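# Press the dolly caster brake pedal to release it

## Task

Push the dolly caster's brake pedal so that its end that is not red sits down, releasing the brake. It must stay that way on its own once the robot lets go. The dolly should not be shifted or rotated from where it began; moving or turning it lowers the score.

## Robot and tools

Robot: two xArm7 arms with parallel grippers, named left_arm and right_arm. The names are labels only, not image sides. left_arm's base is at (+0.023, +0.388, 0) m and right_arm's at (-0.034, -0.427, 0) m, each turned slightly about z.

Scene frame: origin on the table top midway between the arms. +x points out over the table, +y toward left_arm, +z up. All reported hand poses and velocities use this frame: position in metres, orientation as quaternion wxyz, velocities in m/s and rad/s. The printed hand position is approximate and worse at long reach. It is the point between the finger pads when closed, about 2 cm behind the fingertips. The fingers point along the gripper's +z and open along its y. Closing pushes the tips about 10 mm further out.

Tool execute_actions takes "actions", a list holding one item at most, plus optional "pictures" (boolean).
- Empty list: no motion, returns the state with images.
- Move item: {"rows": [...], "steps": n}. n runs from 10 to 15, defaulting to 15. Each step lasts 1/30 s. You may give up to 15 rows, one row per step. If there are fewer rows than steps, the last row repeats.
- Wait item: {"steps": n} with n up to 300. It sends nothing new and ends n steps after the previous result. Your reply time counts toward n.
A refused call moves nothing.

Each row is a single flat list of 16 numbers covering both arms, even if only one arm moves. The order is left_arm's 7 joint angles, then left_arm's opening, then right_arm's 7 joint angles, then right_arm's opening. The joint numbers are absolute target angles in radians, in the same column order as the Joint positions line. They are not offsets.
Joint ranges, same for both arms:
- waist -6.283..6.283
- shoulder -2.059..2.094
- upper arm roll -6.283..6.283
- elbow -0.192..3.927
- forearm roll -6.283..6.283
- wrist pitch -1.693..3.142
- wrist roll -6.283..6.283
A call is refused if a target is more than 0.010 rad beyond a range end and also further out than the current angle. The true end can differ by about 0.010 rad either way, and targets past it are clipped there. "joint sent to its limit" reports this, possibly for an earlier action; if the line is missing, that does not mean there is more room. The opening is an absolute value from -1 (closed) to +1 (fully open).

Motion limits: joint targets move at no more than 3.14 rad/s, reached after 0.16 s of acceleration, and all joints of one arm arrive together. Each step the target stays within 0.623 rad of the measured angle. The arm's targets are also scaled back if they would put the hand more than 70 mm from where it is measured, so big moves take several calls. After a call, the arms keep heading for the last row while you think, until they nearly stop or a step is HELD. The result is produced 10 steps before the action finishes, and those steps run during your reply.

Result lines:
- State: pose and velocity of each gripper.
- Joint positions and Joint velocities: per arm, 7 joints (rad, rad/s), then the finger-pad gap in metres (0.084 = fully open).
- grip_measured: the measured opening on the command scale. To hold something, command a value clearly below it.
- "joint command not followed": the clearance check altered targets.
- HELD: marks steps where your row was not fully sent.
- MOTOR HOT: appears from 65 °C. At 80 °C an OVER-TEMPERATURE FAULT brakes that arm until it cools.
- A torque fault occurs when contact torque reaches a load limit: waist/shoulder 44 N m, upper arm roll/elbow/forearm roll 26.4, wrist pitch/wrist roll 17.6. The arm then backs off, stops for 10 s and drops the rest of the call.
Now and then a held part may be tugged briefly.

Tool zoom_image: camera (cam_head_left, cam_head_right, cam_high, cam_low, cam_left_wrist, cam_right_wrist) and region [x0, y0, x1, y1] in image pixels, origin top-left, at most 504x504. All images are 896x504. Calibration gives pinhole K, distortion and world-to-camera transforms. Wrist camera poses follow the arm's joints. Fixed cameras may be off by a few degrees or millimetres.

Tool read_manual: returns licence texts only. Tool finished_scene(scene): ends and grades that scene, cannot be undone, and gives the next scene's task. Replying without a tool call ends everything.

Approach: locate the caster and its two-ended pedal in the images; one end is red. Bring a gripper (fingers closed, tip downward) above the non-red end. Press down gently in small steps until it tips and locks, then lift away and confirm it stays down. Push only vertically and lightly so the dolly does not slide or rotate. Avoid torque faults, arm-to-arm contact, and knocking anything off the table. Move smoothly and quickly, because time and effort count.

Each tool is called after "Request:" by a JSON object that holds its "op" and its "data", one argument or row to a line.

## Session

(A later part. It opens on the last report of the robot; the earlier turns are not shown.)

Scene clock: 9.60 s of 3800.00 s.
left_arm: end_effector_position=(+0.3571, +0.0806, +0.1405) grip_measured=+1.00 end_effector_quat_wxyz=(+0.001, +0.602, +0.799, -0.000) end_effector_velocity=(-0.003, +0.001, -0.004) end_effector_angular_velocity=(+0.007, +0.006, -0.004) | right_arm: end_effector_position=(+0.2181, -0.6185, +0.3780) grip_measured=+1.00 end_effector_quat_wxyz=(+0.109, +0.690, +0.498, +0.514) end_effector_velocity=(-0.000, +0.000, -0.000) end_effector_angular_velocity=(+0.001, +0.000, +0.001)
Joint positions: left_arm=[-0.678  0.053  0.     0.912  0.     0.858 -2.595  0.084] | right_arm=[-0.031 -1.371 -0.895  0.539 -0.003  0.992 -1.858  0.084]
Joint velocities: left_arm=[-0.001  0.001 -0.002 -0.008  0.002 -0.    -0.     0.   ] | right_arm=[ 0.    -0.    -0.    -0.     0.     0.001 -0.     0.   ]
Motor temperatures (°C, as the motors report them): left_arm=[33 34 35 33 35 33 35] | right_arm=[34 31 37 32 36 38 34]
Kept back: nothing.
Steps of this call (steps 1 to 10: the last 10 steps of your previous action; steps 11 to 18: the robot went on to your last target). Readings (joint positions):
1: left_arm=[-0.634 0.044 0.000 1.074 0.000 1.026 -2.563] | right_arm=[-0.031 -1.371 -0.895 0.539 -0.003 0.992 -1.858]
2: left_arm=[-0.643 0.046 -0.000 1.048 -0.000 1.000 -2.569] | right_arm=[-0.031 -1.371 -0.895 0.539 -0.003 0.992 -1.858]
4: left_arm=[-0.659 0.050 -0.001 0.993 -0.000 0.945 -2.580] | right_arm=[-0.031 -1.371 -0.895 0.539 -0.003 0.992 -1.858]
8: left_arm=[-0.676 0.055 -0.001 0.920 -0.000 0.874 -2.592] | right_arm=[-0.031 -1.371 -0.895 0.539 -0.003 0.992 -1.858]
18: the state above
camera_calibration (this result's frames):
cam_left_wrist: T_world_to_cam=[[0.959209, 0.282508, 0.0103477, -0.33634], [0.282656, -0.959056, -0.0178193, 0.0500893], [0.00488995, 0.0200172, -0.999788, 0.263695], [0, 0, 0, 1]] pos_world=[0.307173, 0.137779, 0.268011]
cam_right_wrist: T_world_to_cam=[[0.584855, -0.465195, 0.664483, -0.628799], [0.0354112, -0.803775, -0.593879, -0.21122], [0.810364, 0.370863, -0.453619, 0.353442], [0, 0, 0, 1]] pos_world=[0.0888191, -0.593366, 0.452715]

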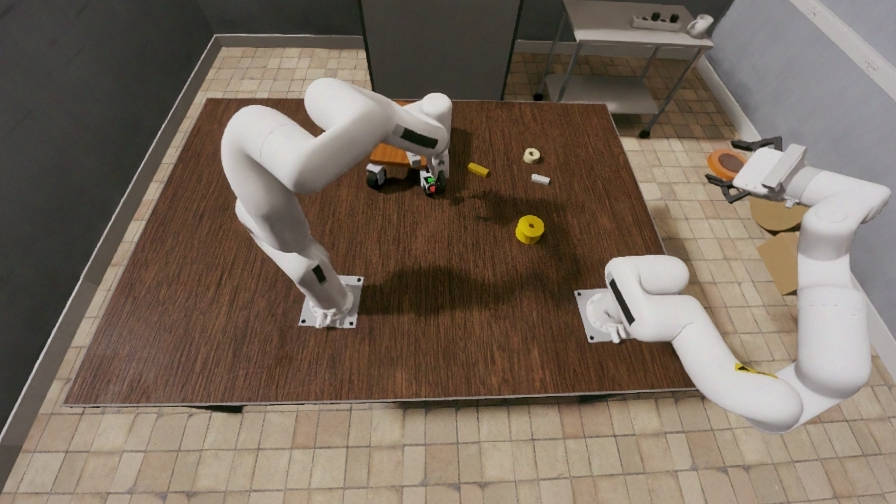

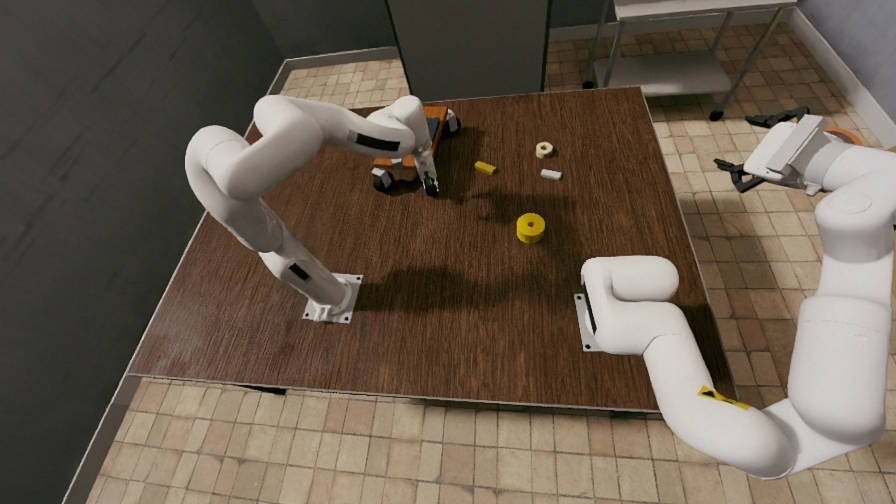

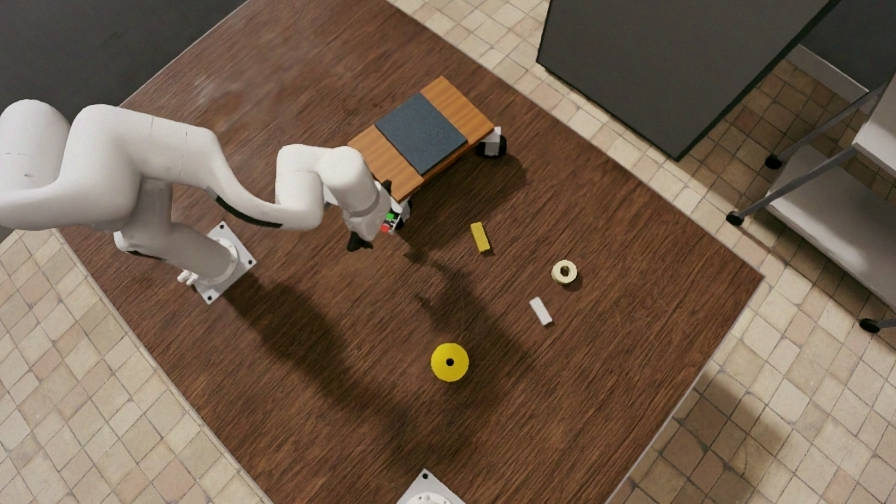

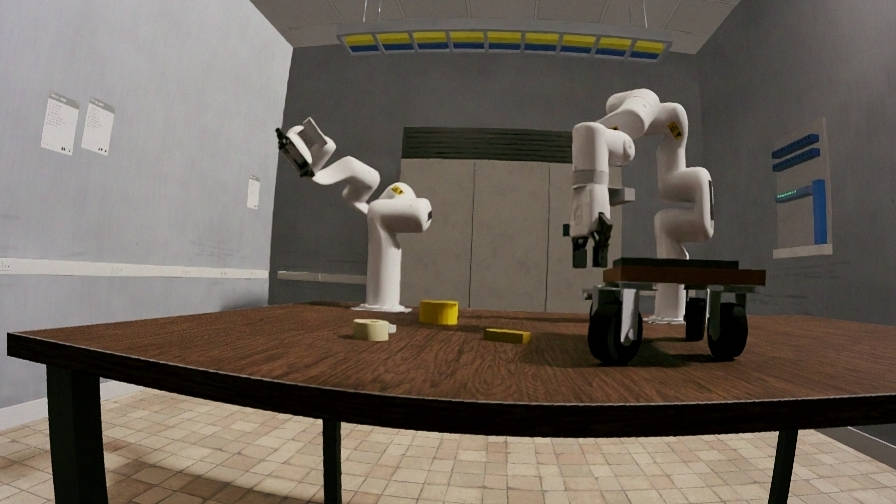

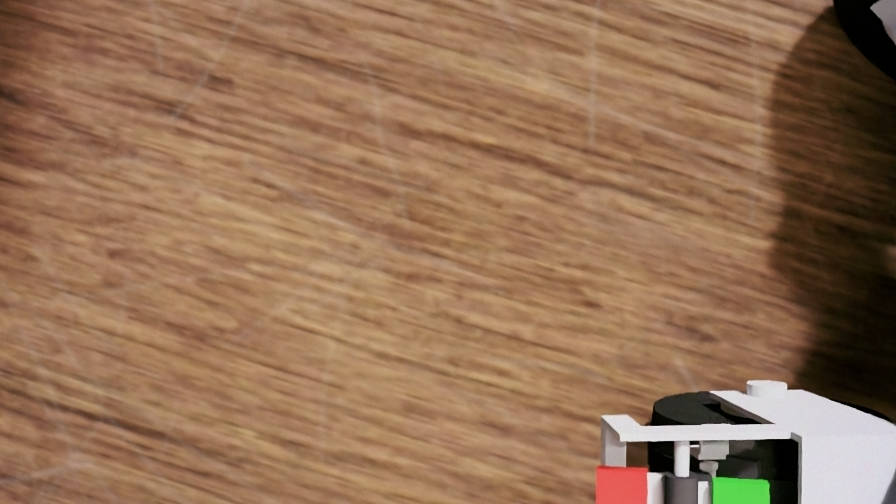

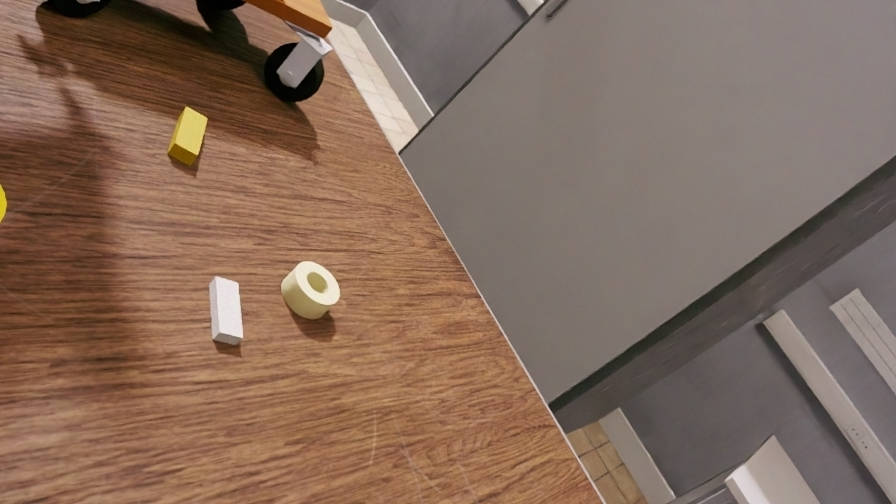

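Request:
{"op": "execute_actions", "data": {
  "actions": [
    {"rows": [[-0.6775,0.057,0,0.906,0,0.849,-2.594,1,-0.031,-1.371,-0.895,0.539,-0.003,0.992,-1.858,1],[-0.6775,0.062,0,0.901,0,0.839,-2.594,1,-0.031,-1.371,-0.895,0.539,-0.003,0.992,-1.858,1],[-0.6775,0.068,0,0.897,0,0.829,-2.594,1,-0.031,-1.371,-0.895,0.539,-0.003,0.992,-1.858,1],[-0.6775,0.074,0,0.893,0,0.819,-2.594,1,-0.031,-1.371,-0.895,0.539,-0.003,0.992,-1.858,1],[-0.6775,0.080,0,0.889,0,0.809,-2.594,1,-0.031,-1.371,-0.895,0.539,-0.003,0.992,-1.858,1],[-0.6775,0.086,0,0.885,0,0.799,-2.594,1,-0.031,-1.371,-0.895,0.539,-0.003,0.992,-1.858,1],[-0.6775,0.092,0,0.882,0,0.790,-2.594,1,-0.031,-1.371,-0.895,0.539,-0.003,0.992,-1.858,1],[-0.6775,0.097,0,0.879,0,0.782,-2.594,1,-0.031,-1.371,-0.895,0.539,-0.003,0.992,-1.858,1],[-0.6775,0.101,0,0.877,0,0.776,-2.594,1,-0.031,-1.371,-0.895,0.539,-0.003,0.992,-1.858,1],[-0.6775,0.105,0,0.875,0,0.770,-2.594,1,-0.031,-1.371,-0.895,0.539,-0.003,0.992,-1.858,1],[-0.6775,0.1077,0,0.8735,0,0.7658,-2.594,1,-0.031,-1.371,-0.895,0.539,-0.003,0.992,-1.858,1]], "steps": 15}
  ]
}}

Request:
{"op": "execute_actions", "data": {
  "actions": [
    {"steps": 16}
  ],
  "pictures": true
}}

Request:
{"op": "zoom_image", "data": {
  "camera": "cam_head_left",
  "region": [405, 150, 465, 210]
}}

Request:
{"op": "zoom_image", "data": {
  "camera": "cam_high",
  "region": [355, 180, 425, 250]
}}

Request:
{"op": "zoom_image", "data": {
  "camera": "cam_low",
  "region": [560, 220, 650, 310]
}}

Scene clock: 12.57 s of 3800.00 s.
left_arm: end_effector_position=(+0.3571, +0.0810, +0.1340) grip_measured=+1.00 end_effector_quat_wxyz=(+0.001, +0.602, +0.799, -0.000) end_effector_velocity=(-0.005, +0.008, -0.088) end_effector_angular_velocity=(+0.015, +0.015, +0.002) | right_arm: end_effector_position=(+0.2181, -0.6185, +0.3780) grip_measured=+1.00 end_effector_quat_wxyz=(+0.109, +0.690, +0.498, +0.514) end_effector_velocity=(+0.000, +0.000, -0.000) end_effector_angular_velocity=(-0.000, -0.000, +0.000)
Joint positions: left_arm=[-0.678  0.062  0.     0.903  0.     0.838 -2.594  0.084] | right_arm=[-0.031 -1.371 -0.895  0.539 -0.003  0.992 -1.858  0.084]
Joint velocities: left_arm=[ 0.004  0.136  0.001 -0.115  0.001 -0.229  0.003 -0.   ] | right_arm=[ 0.001  0.    -0.     0.    -0.    -0.     0.     0.   ]
Motor temperatures (°C, as the motors report them): left_arm=[33 34 35 33 35 33 35] | right_arm=[34 31 37 32 36 38 34]
Steps of this call (steps 1 to 15: the robot went on to your last target; steps 16 to 84: nothing new was sent; steps 85 to 89: the first 5 steps of this action). Readings (joint positions):
85: left_arm=[-0.679 0.053 -0.000 0.911 -0.000 0.858 -2.595] | right_arm=[-0.031 -1.371 -0.895 0.539 -0.003 0.992 -1.858]
86: left_arm=[-0.678 0.054 -0.000 0.911 0.000 0.856 -2.595] | right_arm=[-0.031 -1.371 -0.895 0.539 -0.003 0.992 -1.858]
88: left_arm=[-0.678 0.058 -0.000 0.906 0.000 0.846 -2.594] | right_arm=[-0.031 -1.371 -0.895 0.539 -0.003 0.992 -1.858]
89: the state above

Scene clock: 13.10 s of 3800.00 s.
left_arm: end_effector_position=(+0.3566, +0.0815, +0.1084) grip_measured=+1.00 end_effector_quat_wxyz=(+0.000, +0.602, +0.799, -0.000) end_effector_velocity=(-0.001, +0.001, -0.003) end_effector_angular_velocity=(+0.001, +0.002, +0.001) | right_arm: end_effector_position=(+0.2181, -0.6185, +0.3780) grip_measured=+1.00 end_effector_quat_wxyz=(+0.109, +0.690, +0.498, +0.514) end_effector_velocity=(+0.000, +0.000, -0.000) end_effector_angular_velocity=(-0.001, -0.000, -0.000)
Joint positions: left_arm=[-0.678  0.107 -0.     0.874  0.     0.766 -2.594  0.084] | right_arm=[-0.031 -1.371 -0.895  0.539 -0.003  0.992 -1.858  0.084]
Joint velocities: left_arm=[ 0.     0.004  0.    -0.004 -0.001 -0.005 -0.    -0.   ] | right_arm=[-0.     0.     0.    -0.    -0.    -0.001 -0.    -0.   ]
Motor temperatures (°C, as the motors report them): left_arm=[33 34 35 33 35 33 35] | right_arm=[34 31 37 32 36 38 34]
Kept back: nothing.
Steps of this call (steps 1 to 10: the last 10 steps of your previous action; steps 11 to 16: the robot went on to your last target). Readings (joint positions):
1: left_arm=[-0.678 0.067 0.000 0.899 0.000 0.830 -2.594] | right_arm=[-0.031 -1.371 -0.895 0.539 -0.003 0.992 -1.858]
2: left_arm=[-0.678 0.073 0.000 0.894 0.000 0.822 -2.594] | right_arm=[-0.031 -1.371 -0.895 0.539 -0.003 0.992 -1.858]
4: left_arm=[-0.678 0.084 0.000 0.887 -0.000 0.804 -2.594] | right_arm=[-0.031 -1.371 -0.895 0.539 -0.003 0.992 -1.858]
8: left_arm=[-0.678 0.102 0.000 0.876 -0.000 0.776 -2.594] | right_arm=[-0.031 -1.371 -0.895 0.539 -0.003 0.992 -1.858]
16: the state above
camera_calibration (this result's frames):
cam_left_wrist: T_world_to_cam=[[0.959265, 0.282324, 0.0101743, -0.335753], [0.282469, -0.959106, -0.0180792, 0.0506815], [0.00465401, 0.0202167, -0.999785, 0.231617], [0, 0, 0, 1]] pos_world=[0.306682, 0.138718, 0.2359]
cam_right_wrist: T_world_to_cam=[[0.584855, -0.465195, 0.664483, -0.628799], [0.0354113, -0.803775, -0.593879, -0.21122], [0.810364, 0.370863, -0.453619, 0.353442], [0, 0, 0, 1]] pos_world=[0.0888191, -0.593366, 0.452715]

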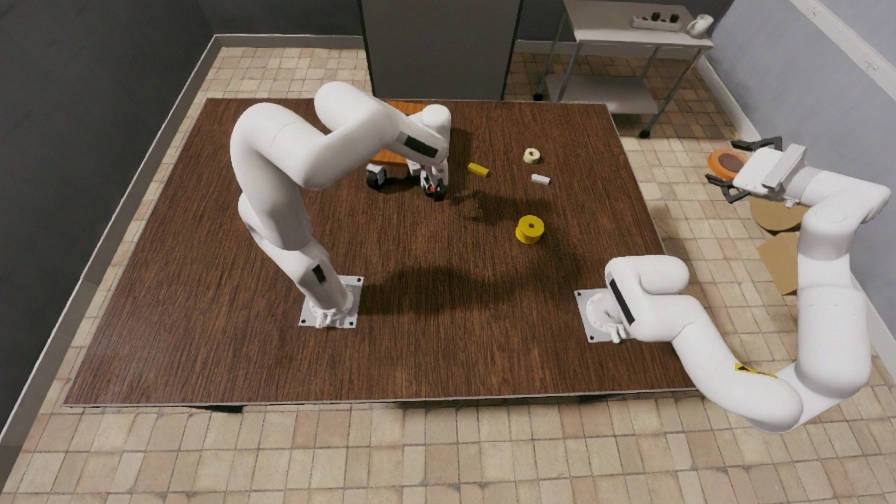

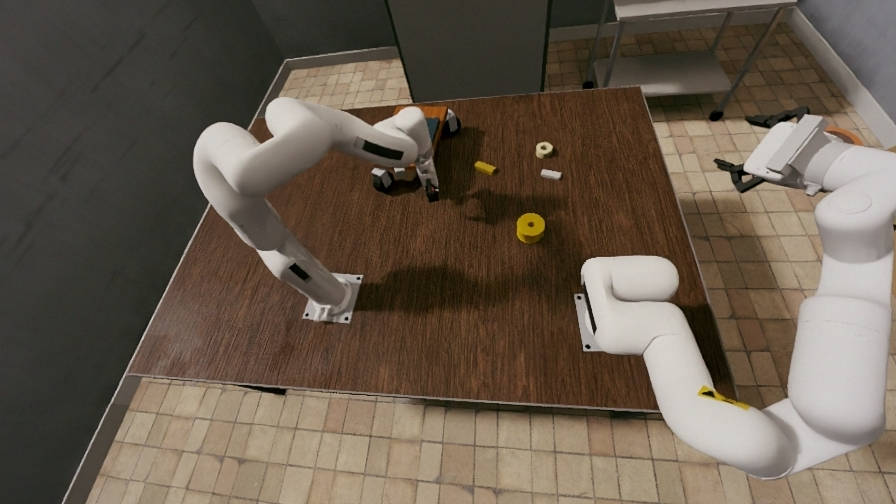

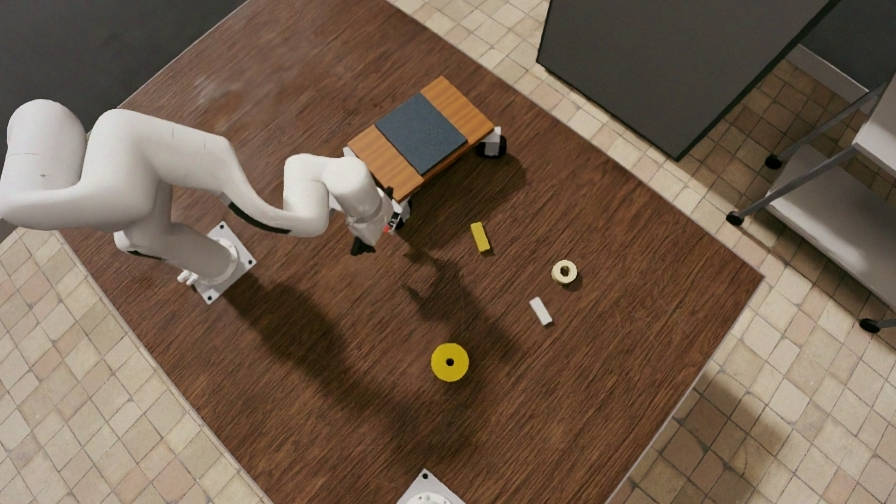

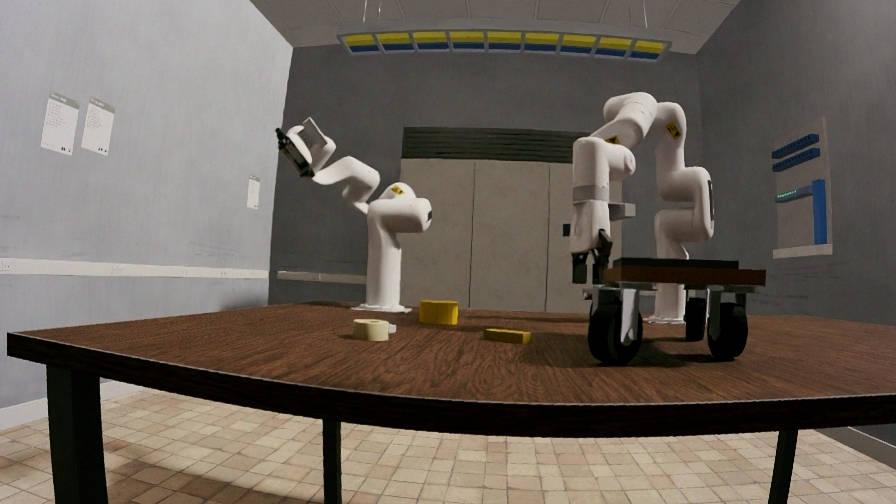

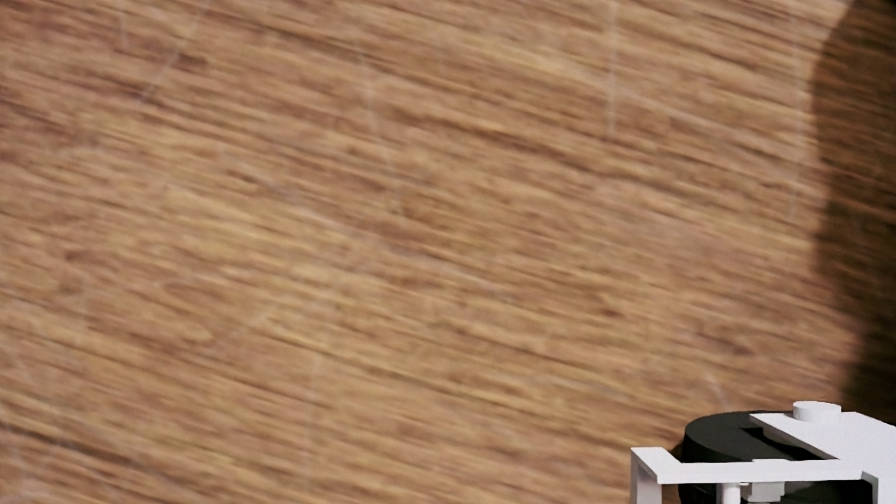

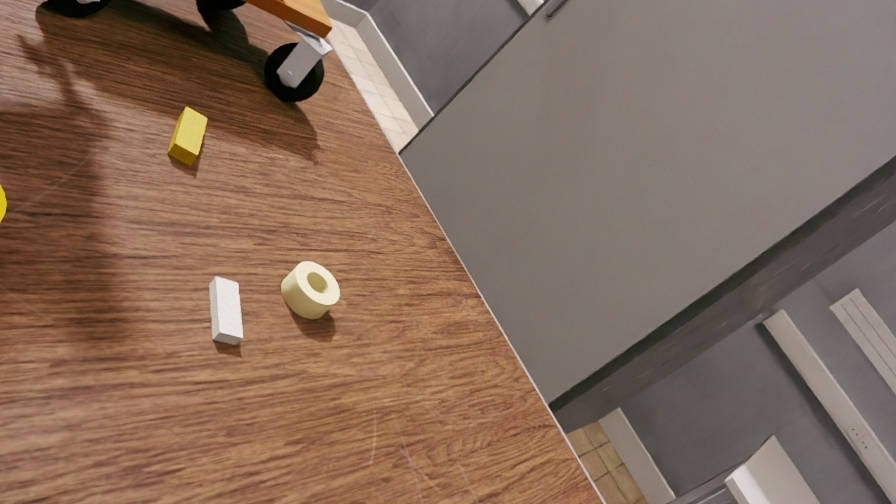

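Region (405, 150, 465, 210) of cam_head_left's 896x504 image, scaled by 8.400, with more detail than that image has.

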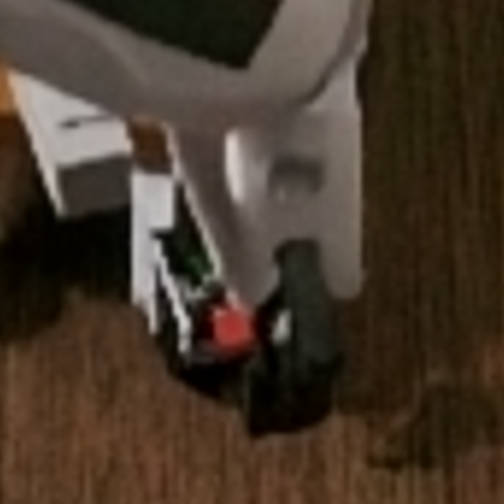

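Region (355, 180, 425, 250) of cam_high's 896x504 image, scaled by 7.200, with more detail than that image has.

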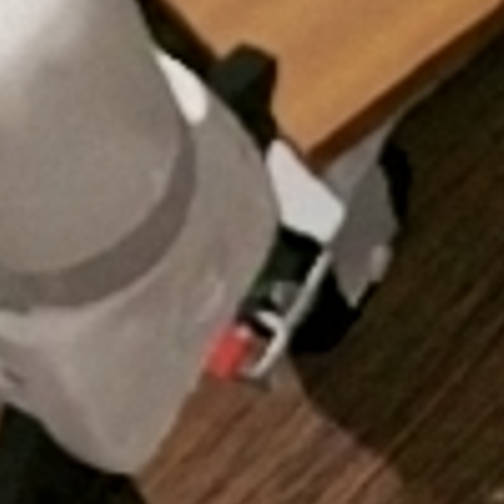

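Region (560, 220, 650, 310) of cam_low's 896x504 image, scaled by 5.600, with more detail than that image has.

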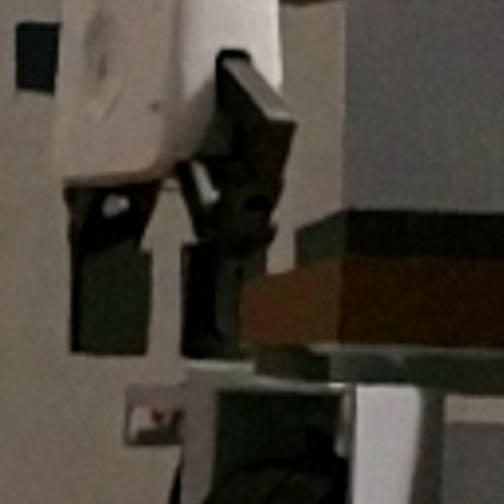

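Request:
{"op": "execute_actions", "data": {
  "actions": [
    {"rows": [[-0.6775,0.1097,0,0.8726,0,0.7629,-2.594,1,-0.031,-1.371,-0.895,0.539,-0.003,0.992,-1.858,1],[-0.6775,0.1117,0,0.8718,0,0.7601,-2.594,1,-0.031,-1.371,-0.895,0.539,-0.003,0.992,-1.858,1],[-0.6775,0.1137,0,0.8709,0,0.7572,-2.594,1,-0.031,-1.371,-0.895,0.539,-0.003,0.992,-1.858,1],[-0.6775,0.1150,0,0.8704,0,0.7554,-2.594,1,-0.031,-1.371,-0.895,0.539,-0.003,0.992,-1.858,1],[-0.6775,0.1163,0,0.8698,0,0.7535,-2.594,1,-0.031,-1.371,-0.895,0.539,-0.003,0.992,-1.858,1],[-0.6775,0.1177,0,0.8692,0,0.7515,-2.594,1,-0.031,-1.371,-0.895,0.539,-0.003,0.992,-1.858,1],[-0.6775,0.1190,0,0.8686,0,0.7496,-2.594,1,-0.031,-1.371,-0.895,0.539,-0.003,0.992,-1.858,1],[-0.6775,0.1203,0,0.8681,0,0.7478,-2.594,1,-0.031,-1.371,-0.895,0.539,-0.003,0.992,-1.858,1],[-0.6775,0.1217,0,0.8675,0,0.7458,-2.594,1,-0.031,-1.371,-0.895,0.539,-0.003,0.992,-1.858,1],[-0.6775,0.1230,0,0.8669,0,0.7439,-2.594,1,-0.031,-1.371,-0.895,0.539,-0.003,0.992,-1.858,1],[-0.6775,0.1243,0,0.8664,0,0.7421,-2.594,1,-0.031,-1.371,-0.895,0.539,-0.003,0.992,-1.858,1],[-0.6775,0.1257,0,0.8658,0,0.7401,-2.594,1,-0.031,-1.371,-0.895,0.539,-0.003,0.992,-1.858,1],[-0.6775,0.1270,0,0.8652,0,0.7382,-2.594,1,-0.031,-1.371,-0.895,0.539,-0.003,0.992,-1.858,1],[-0.6775,0.1283,0,0.8646,0,0.7363,-2.594,1,-0.031,-1.371,-0.895,0.539,-0.003,0.992,-1.858,1],[-0.6775,0.1296,0,0.8641,0,0.7345,-2.594,1,-0.031,-1.371,-0.895,0.539,-0.003,0.992,-1.858,1]], "steps": 15}
  ]
}}

Request:
{"op": "execute_actions", "data": {
  "actions": [
    {"steps": 20}
  ],
  "pictures": true
}}

Request:
{"op": "zoom_image", "data": {
  "camera": "cam_low",
  "region": [560, 220, 650, 310]
}}

Request:
{"op": "zoom_image", "data": {
  "camera": "cam_high",
  "region": [355, 180, 425, 250]
}}

Scene clock: 14.27 s of 3800.00 s.
left_arm: end_effector_position=(+0.3566, +0.0816, +0.1061) grip_measured=+1.00 end_effector_quat_wxyz=(+0.000, +0.602, +0.799, -0.000) end_effector_velocity=(-0.002, +0.002, -0.024) end_effector_angular_velocity=(+0.006, +0.008, +0.001) | right_arm: end_effector_position=(+0.2181, -0.6185, +0.3780) grip_measured=+1.00 end_effector_quat_wxyz=(+0.109, +0.690, +0.498, +0.514) end_effector_velocity=(+0.000, -0.000, +0.000) end_effector_angular_velocity=(+0.000, -0.001, -0.002)
Joint positions: left_arm=[-0.678  0.112 -0.     0.872  0.     0.76  -2.594  0.084] | right_arm=[-0.031 -1.371 -0.895  0.539 -0.003  0.992 -1.858  0.084]
Joint velocities: left_arm=[ 0.     0.045  0.001 -0.022 -0.001 -0.057 -0.    -0.   ] | right_arm=[ 0.    -0.    -0.     0.     0.    -0.002  0.     0.   ]
Motor temperatures (°C, as the motors report them): left_arm=[33 34 35 33 35 33 35] | right_arm=[34 31 37 32 36 38 34]
Steps of this call (steps 1 to 15: the robot went on to your last target; steps 16 to 30: nothing new was sent; steps 31 to 35: the first 5 steps of this action). Readings (joint positions):
31: left_arm=[-0.678 0.108 -0.000 0.873 -0.000 0.766 -2.594] | right_arm=[-0.031 -1.371 -0.895 0.539 -0.003 0.992 -1.858]
32: left_arm=[-0.678 0.108 -0.000 0.873 0.000 0.765 -2.594] | right_arm=[-0.031 -1.371 -0.895 0.539 -0.003 0.992 -1.858]
34: left_arm=[-0.678 0.110 -0.000 0.873 0.000 0.762 -2.594] | right_arm=[-0.031 -1.371 -0.895 0.539 -0.003 0.992 -1.858]
35: the state above

Scene clock: 14.93 s of 3800.00 s.
left_arm: end_effector_position=(+0.3569, +0.0817, +0.0974) grip_measured=+1.00 end_effector_quat_wxyz=(+0.000, +0.601, +0.799, +0.000) end_effector_velocity=(-0.001, -0.000, -0.001) end_effector_angular_velocity=(-0.000, +0.002, -0.000) | right_arm: end_effector_position=(+0.2181, -0.6185, +0.3780) grip_measured=+1.00 end_effector_quat_wxyz=(+0.109, +0.690, +0.498, +0.514) end_effector_velocity=(+0.000, -0.000, +0.000) end_effector_angular_velocity=(-0.000, -0.001, -0.001)
Joint positions: left_arm=[-0.677  0.129  0.     0.865  0.     0.734 -2.594  0.084] | right_arm=[-0.031 -1.371 -0.895  0.539 -0.003  0.992 -1.858  0.084]
Joint velocities: left_arm=[-0.     0.001 -0.001 -0.002 -0.002 -0.001  0.     0.   ] | right_arm=[ 0.     0.     0.     0.     0.001 -0.001 -0.    -0.   ]
Motor temperatures (°C, as the motors report them): left_arm=[33 34 35 33 35 33 35] | right_arm=[34 31 37 32 36 38 34]
Kept back: nothing.
Steps of this call (steps 1 to 10: the last 10 steps of your previous action; steps 11 to 20: the robot went on to your last target). Readings (joint positions):
1: left_arm=[-0.678 0.113 -0.000 0.871 0.000 0.758 -2.594] | right_arm=[-0.031 -1.371 -0.895 0.539 -0.003 0.992 -1.858]
2: left_arm=[-0.678 0.115 0.000 0.870 0.000 0.756 -2.594] | right_arm=[-0.031 -1.371 -0.895 0.539 -0.003 0.992 -1.858]
4: left_arm=[-0.678 0.116 -0.000 0.871 -0.000 0.752 -2.594] | right_arm=[-0.031 -1.371 -0.895 0.539 -0.003 0.992 -1.858]
8: left_arm=[-0.678 0.120 -0.001 0.870 0.000 0.744 -2.594] | right_arm=[-0.031 -1.371 -0.895 0.539 -0.003 0.992 -1.858]
20: the state above
camera_calibration (this result's frames):
cam_left_wrist: T_world_to_cam=[[0.959087, 0.28292, 0.0103975, -0.335995], [0.283068, -0.958932, -0.0179547, 0.0503051], [0.00489073, 0.0201633, -0.999785, 0.220506], [0, 0, 0, 1]] pos_world=[0.30693, 0.138853, 0.224855]
cam_right_wrist: T_world_to_cam=[[0.584855, -0.465195, 0.664483, -0.628799], [0.0354113, -0.803775, -0.593879, -0.21122], [0.810364, 0.370863, -0.453618, 0.353442], [0, 0, 0, 1]] pos_world=[0.0888191, -0.593366, 0.452715]

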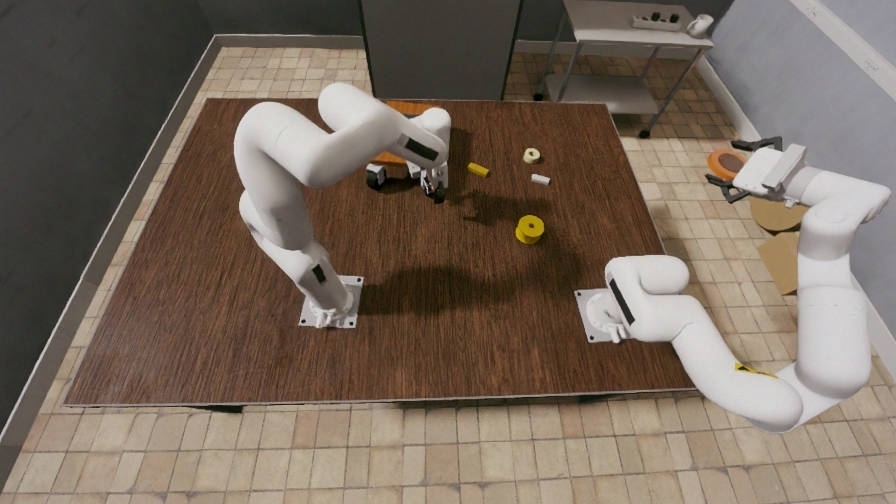

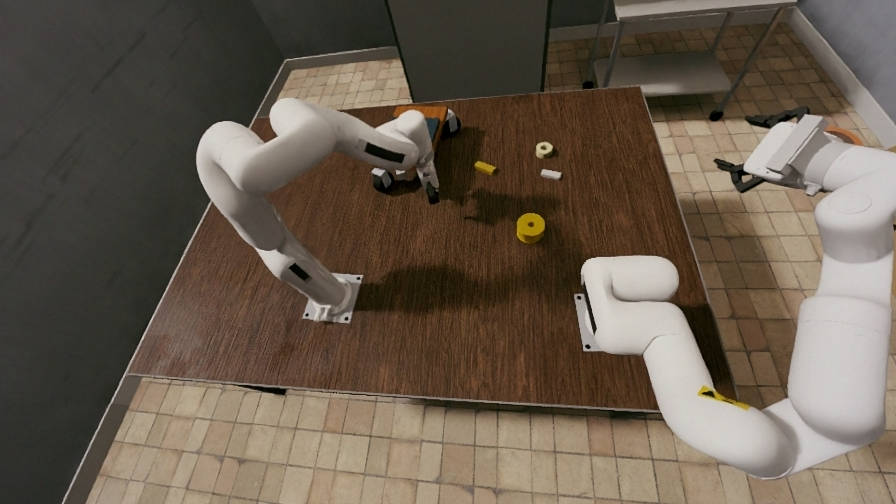

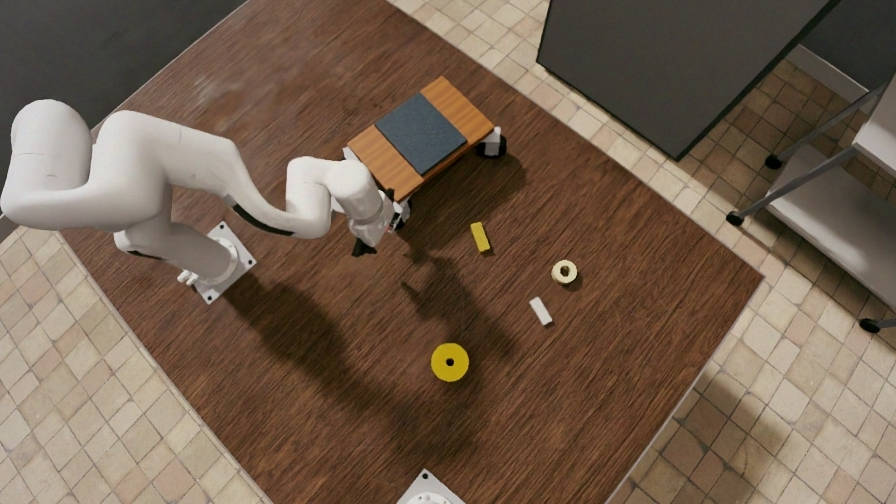

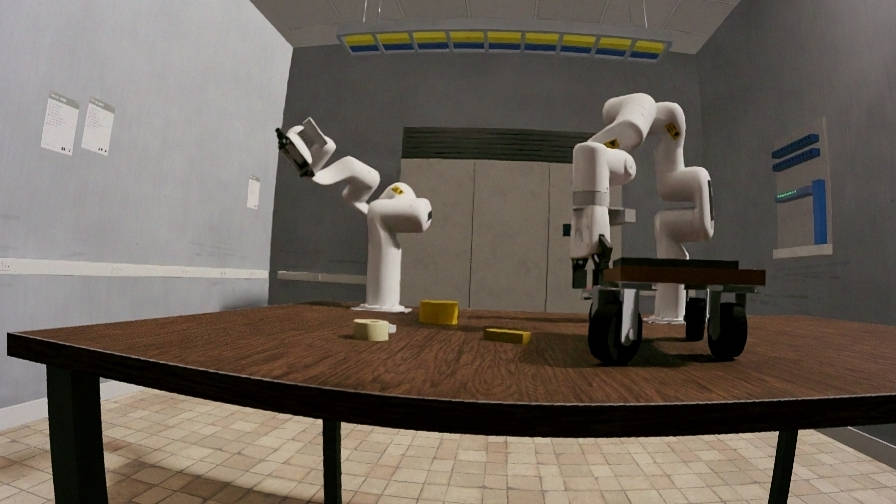

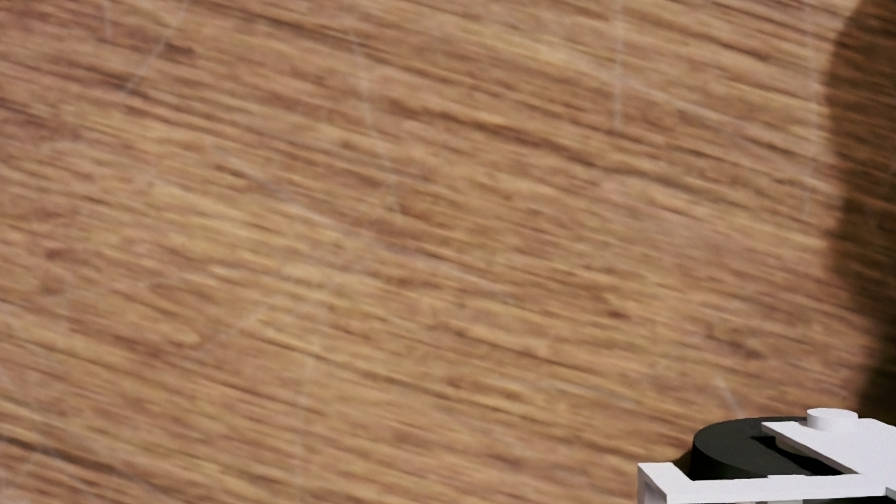

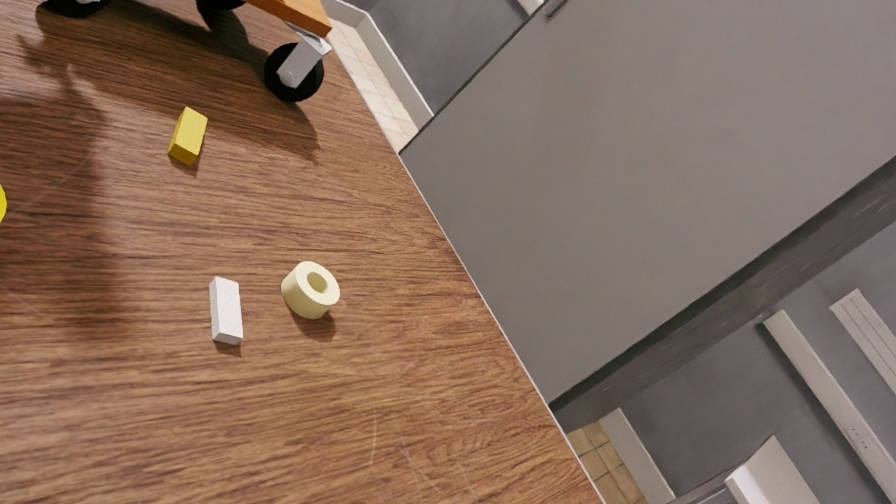

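Region (560, 220, 650, 310) of cam_low's 896x504 image, scaled by 5.600, with more detail than that image has.

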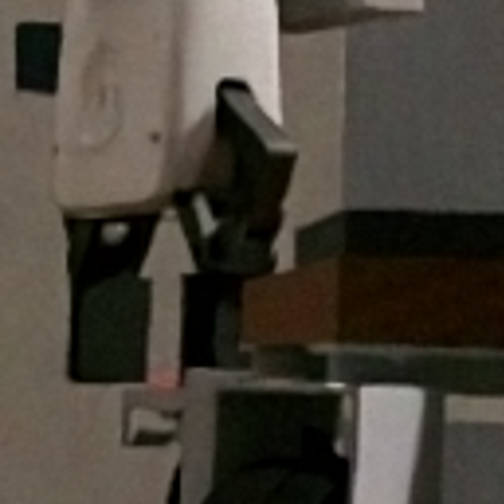

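Region (355, 180, 425, 250) of cam_high's 896x504 image, scaled by 7.200, with more detail than that image has.

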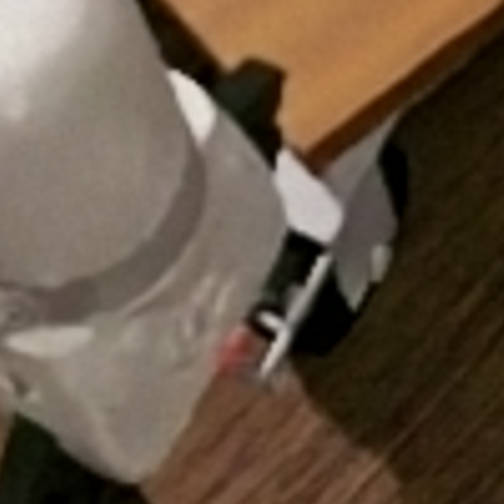

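Red is up. Lift off and verify.

Request:
{"op": "execute_actions", "data": {
  "actions": [
    {"rows": [[-0.6775,0.1257,0,0.8658,0,0.7401,-2.594,1,-0.031,-1.371,-0.895,0.539,-0.003,0.992,-1.858,1],[-0.6775,0.1203,0,0.8681,0,0.7478,-2.594,1,-0.031,-1.371,-0.895,0.539,-0.003,0.992,-1.858,1],[-0.6775,0.1137,0,0.8709,0,0.7572,-2.594,1,-0.031,-1.371,-0.895,0.539,-0.003,0.992,-1.858,1],[-0.6775,0.105,0,0.875,0,0.770,-2.594,1,-0.031,-1.371,-0.895,0.539,-0.003,0.992,-1.858,1],[-0.6775,0.097,0,0.879,0,0.782,-2.594,1,-0.031,-1.371,-0.895,0.539,-0.003,0.992,-1.858,1],[-0.6775,0.086,0,0.885,0,0.799,-2.594,1,-0.031,-1.371,-0.895,0.539,-0.003,0.992,-1.858,1],[-0.6775,0.074,0,0.893,0,0.819,-2.594,1,-0.031,-1.371,-0.895,0.539,-0.003,0.992,-1.858,1],[-0.6775,0.062,0,0.901,0,0.839,-2.594,1,-0.031,-1.371,-0.895,0.539,-0.003,0.992,-1.858,1],[-0.6775,0.050,0,0.909,0,0.859,-2.594,1,-0.031,-1.371,-0.895,0.539,-0.003,0.992,-1.858,1],[-0.6775,0.038,0,0.918,0,0.880,-2.594,1,-0.031,-1.371,-0.895,0.539,-0.003,0.992,-1.858,1],[-0.6775,0.026,0,0.928,0,0.902,-2.594,1,-0.031,-1.371,-0.895,0.539,-0.003,0.992,-1.858,1],[-0.6775,0.016,0,0.937,0,0.921,-2.594,1,-0.031,-1.371,-0.895,0.539,-0.003,0.992,-1.858,1]], "steps": 12}
  ]
}}

Request:
{"op": "execute_actions", "data": {
  "actions": [
    {"steps": 17}
  ],
  "pictures": true
}}

Request:
{"op": "zoom_image", "data": {
  "camera": "cam_low",
  "region": [560, 220, 650, 310]
}}

Scene clock: 16.00 s of 3800.00 s.
left_arm: end_effector_position=(+0.3565, +0.0817, +0.0974) grip_measured=+1.00 end_effector_quat_wxyz=(-0.000, +0.602, +0.799, +0.000) end_effector_velocity=(-0.005, +0.005, +0.012) end_effector_angular_velocity=(+0.017, +0.018, -0.000) | right_arm: end_effector_position=(+0.2181, -0.6185, +0.3780) grip_measured=+1.00 end_effector_quat_wxyz=(+0.109, +0.690, +0.498, +0.514) end_effector_velocity=(+0.000, -0.000, +0.000) end_effector_angular_velocity=(-0.001, -0.001, -0.000)
Joint positions: left_arm=[-0.677  0.129  0.     0.865  0.     0.736 -2.594  0.084] | right_arm=[-0.031 -1.371 -0.895  0.539 -0.003  0.992 -1.858  0.084]
Joint velocities: left_arm=[ 0.    -0.029  0.001  0.008  0.001  0.062  0.001  0.   ] | right_arm=[ 0.001  0.     0.001  0.    -0.    -0.002 -0.    -0.   ]
Motor temperatures (°C, as the motors report them): left_arm=[33 34 35 33 35 33 35] | right_arm=[34 31 37 32 36 38 34]
Steps of this call (steps 1 to 15: the robot went on to your last target; steps 16 to 30: nothing new was sent; steps 31 to 32: the first 2 steps of this action). Readings (joint positions):
31: left_arm=[-0.677 0.129 0.000 0.864 0.000 0.735 -2.594] | right_arm=[-0.031 -1.371 -0.895 0.539 -0.003 0.992 -1.858]
32: the state above

Scene clock: 16.57 s of 3800.00 s.
left_arm: end_effector_position=(+0.3565, +0.0816, +0.1614) grip_measured=+1.00 end_effector_quat_wxyz=(+0.001, +0.602, +0.799, -0.000) end_effector_velocity=(-0.013, +0.013, -0.008) end_effector_angular_velocity=(+0.043, +0.047, +0.002) | right_arm: end_effector_position=(+0.2181, -0.6185, +0.3780) grip_measured=+1.00 end_effector_quat_wxyz=(+0.109, +0.690, +0.498, +0.514) end_effector_velocity=(-0.000, -0.000, +0.000) end_effector_angular_velocity=(-0.001, -0.001, -0.002)
Joint positions: left_arm=[-0.678  0.017 -0.     0.936 -0.     0.917 -2.594  0.084] | right_arm=[-0.031 -1.371 -0.895  0.539 -0.003  0.992 -1.858  0.084]
Joint velocities: left_arm=[ 0.001 -0.003  0.001 -0.013 -0.     0.054  0.    -0.   ] | right_arm=[-0.001  0.     0.001  0.     0.    -0.001  0.    -0.   ]
Motor temperatures (°C, as the motors report them): left_arm=[33 34 35 33 35 33 35] | right_arm=[34 31 37 32 36 38 34]
Kept back: nothing.
Steps of this call (steps 1 to 10: the last 10 steps of your previous action; steps 11 to 17: the robot went on to your last target). Readings (joint positions):
1: left_arm=[-0.677 0.127 -0.000 0.865 -0.000 0.739 -2.594] | right_arm=[-0.031 -1.371 -0.895 0.539 -0.003 0.992 -1.858]
2: left_arm=[-0.678 0.125 -0.000 0.865 -0.000 0.744 -2.594] | right_arm=[-0.031 -1.371 -0.895 0.539 -0.003 0.992 -1.858]
4: left_arm=[-0.678 0.116 -0.001 0.867 -0.000 0.760 -2.594] | right_arm=[-0.031 -1.371 -0.895 0.539 -0.003 0.992 -1.858]
8: left_arm=[-0.678 0.080 -0.001 0.889 -0.000 0.813 -2.594] | right_arm=[-0.031 -1.371 -0.895 0.539 -0.003 0.992 -1.858]
17: the state above
camera_calibration (this result's frames):
cam_left_wrist: T_world_to_cam=[[0.959289, 0.282236, 0.0103707, -0.336233], [0.282384, -0.959138, -0.0177198, 0.0516688], [0.00494571, 0.0199269, -0.999789, 0.284508], [0, 0, 0, 1]] pos_world=[0.306547, 0.138785, 0.28885]
cam_right_wrist: T_world_to_cam=[[0.584855, -0.465195, 0.664483, -0.628799], [0.0354111, -0.803775, -0.593879, -0.21122], [0.810365, 0.370863, -0.453618, 0.353442], [0, 0, 0, 1]] pos_world=[0.088819, -0.593366, 0.452715]

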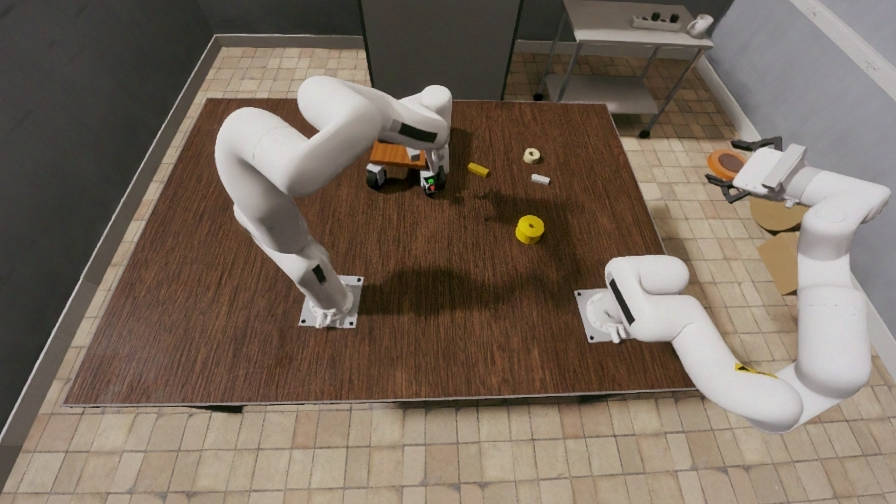

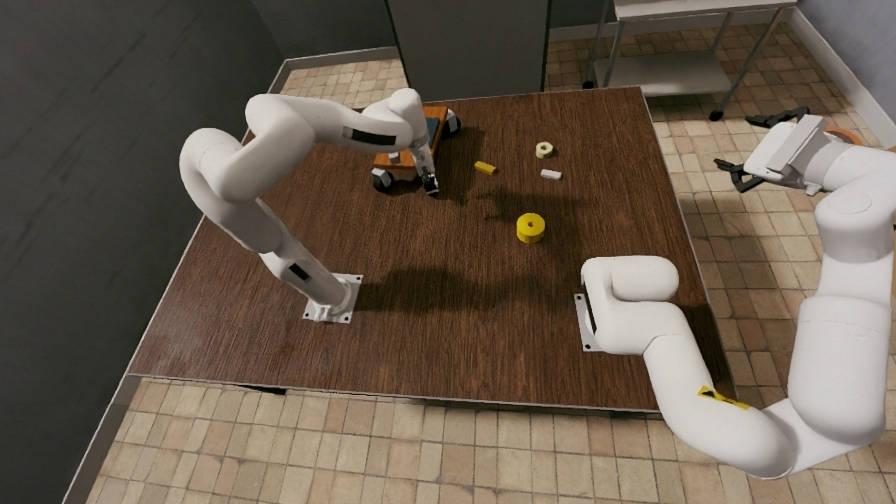

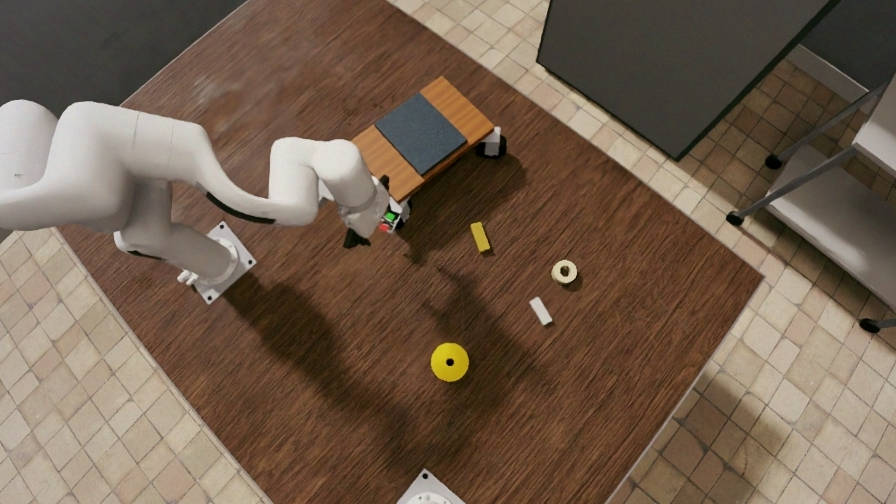

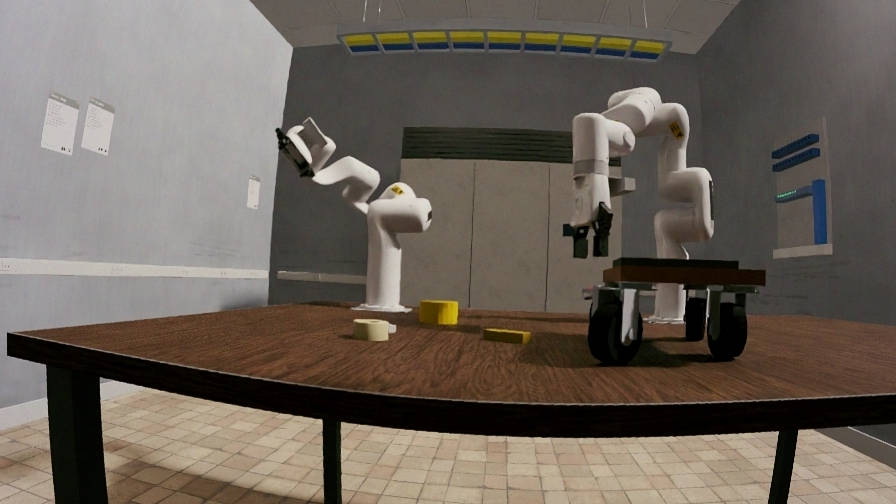

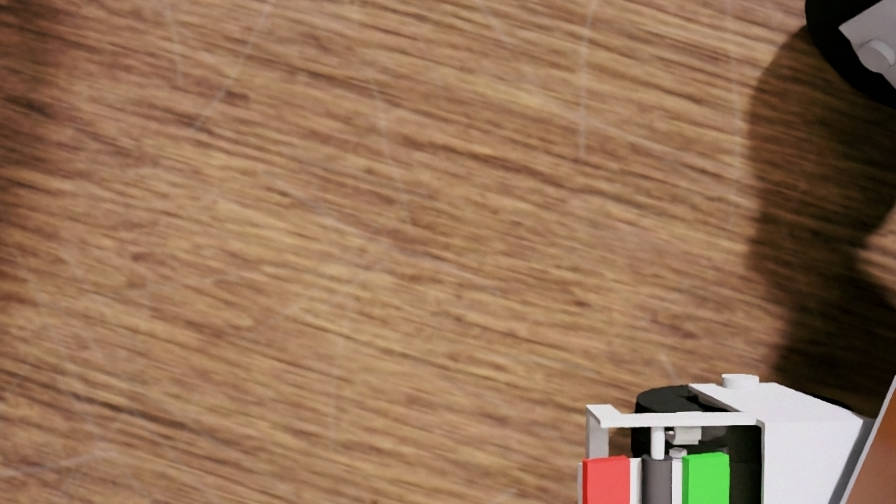

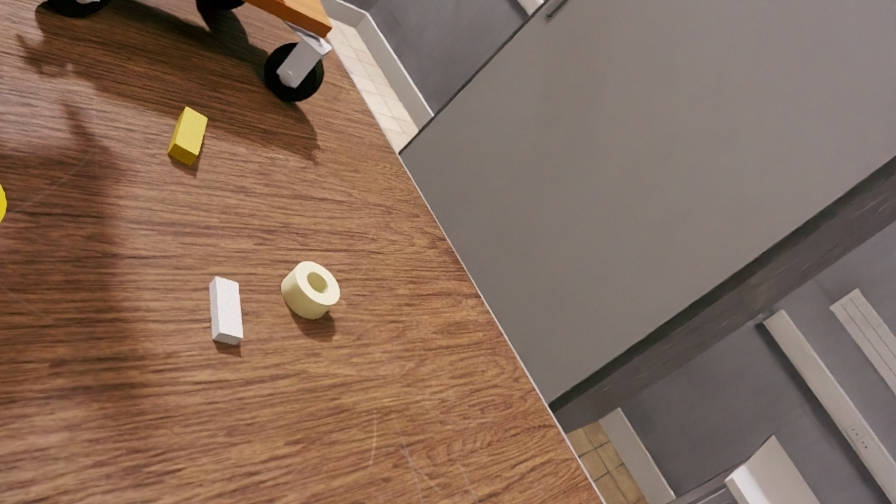

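Region (560, 220, 650, 310) of cam_low's 896x504 image, scaled by 5.600, with more detail than that image has.

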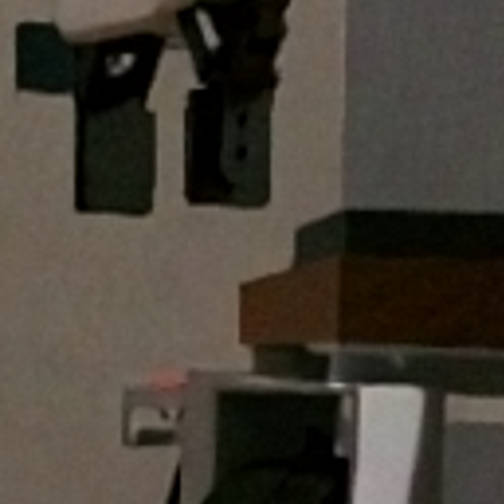

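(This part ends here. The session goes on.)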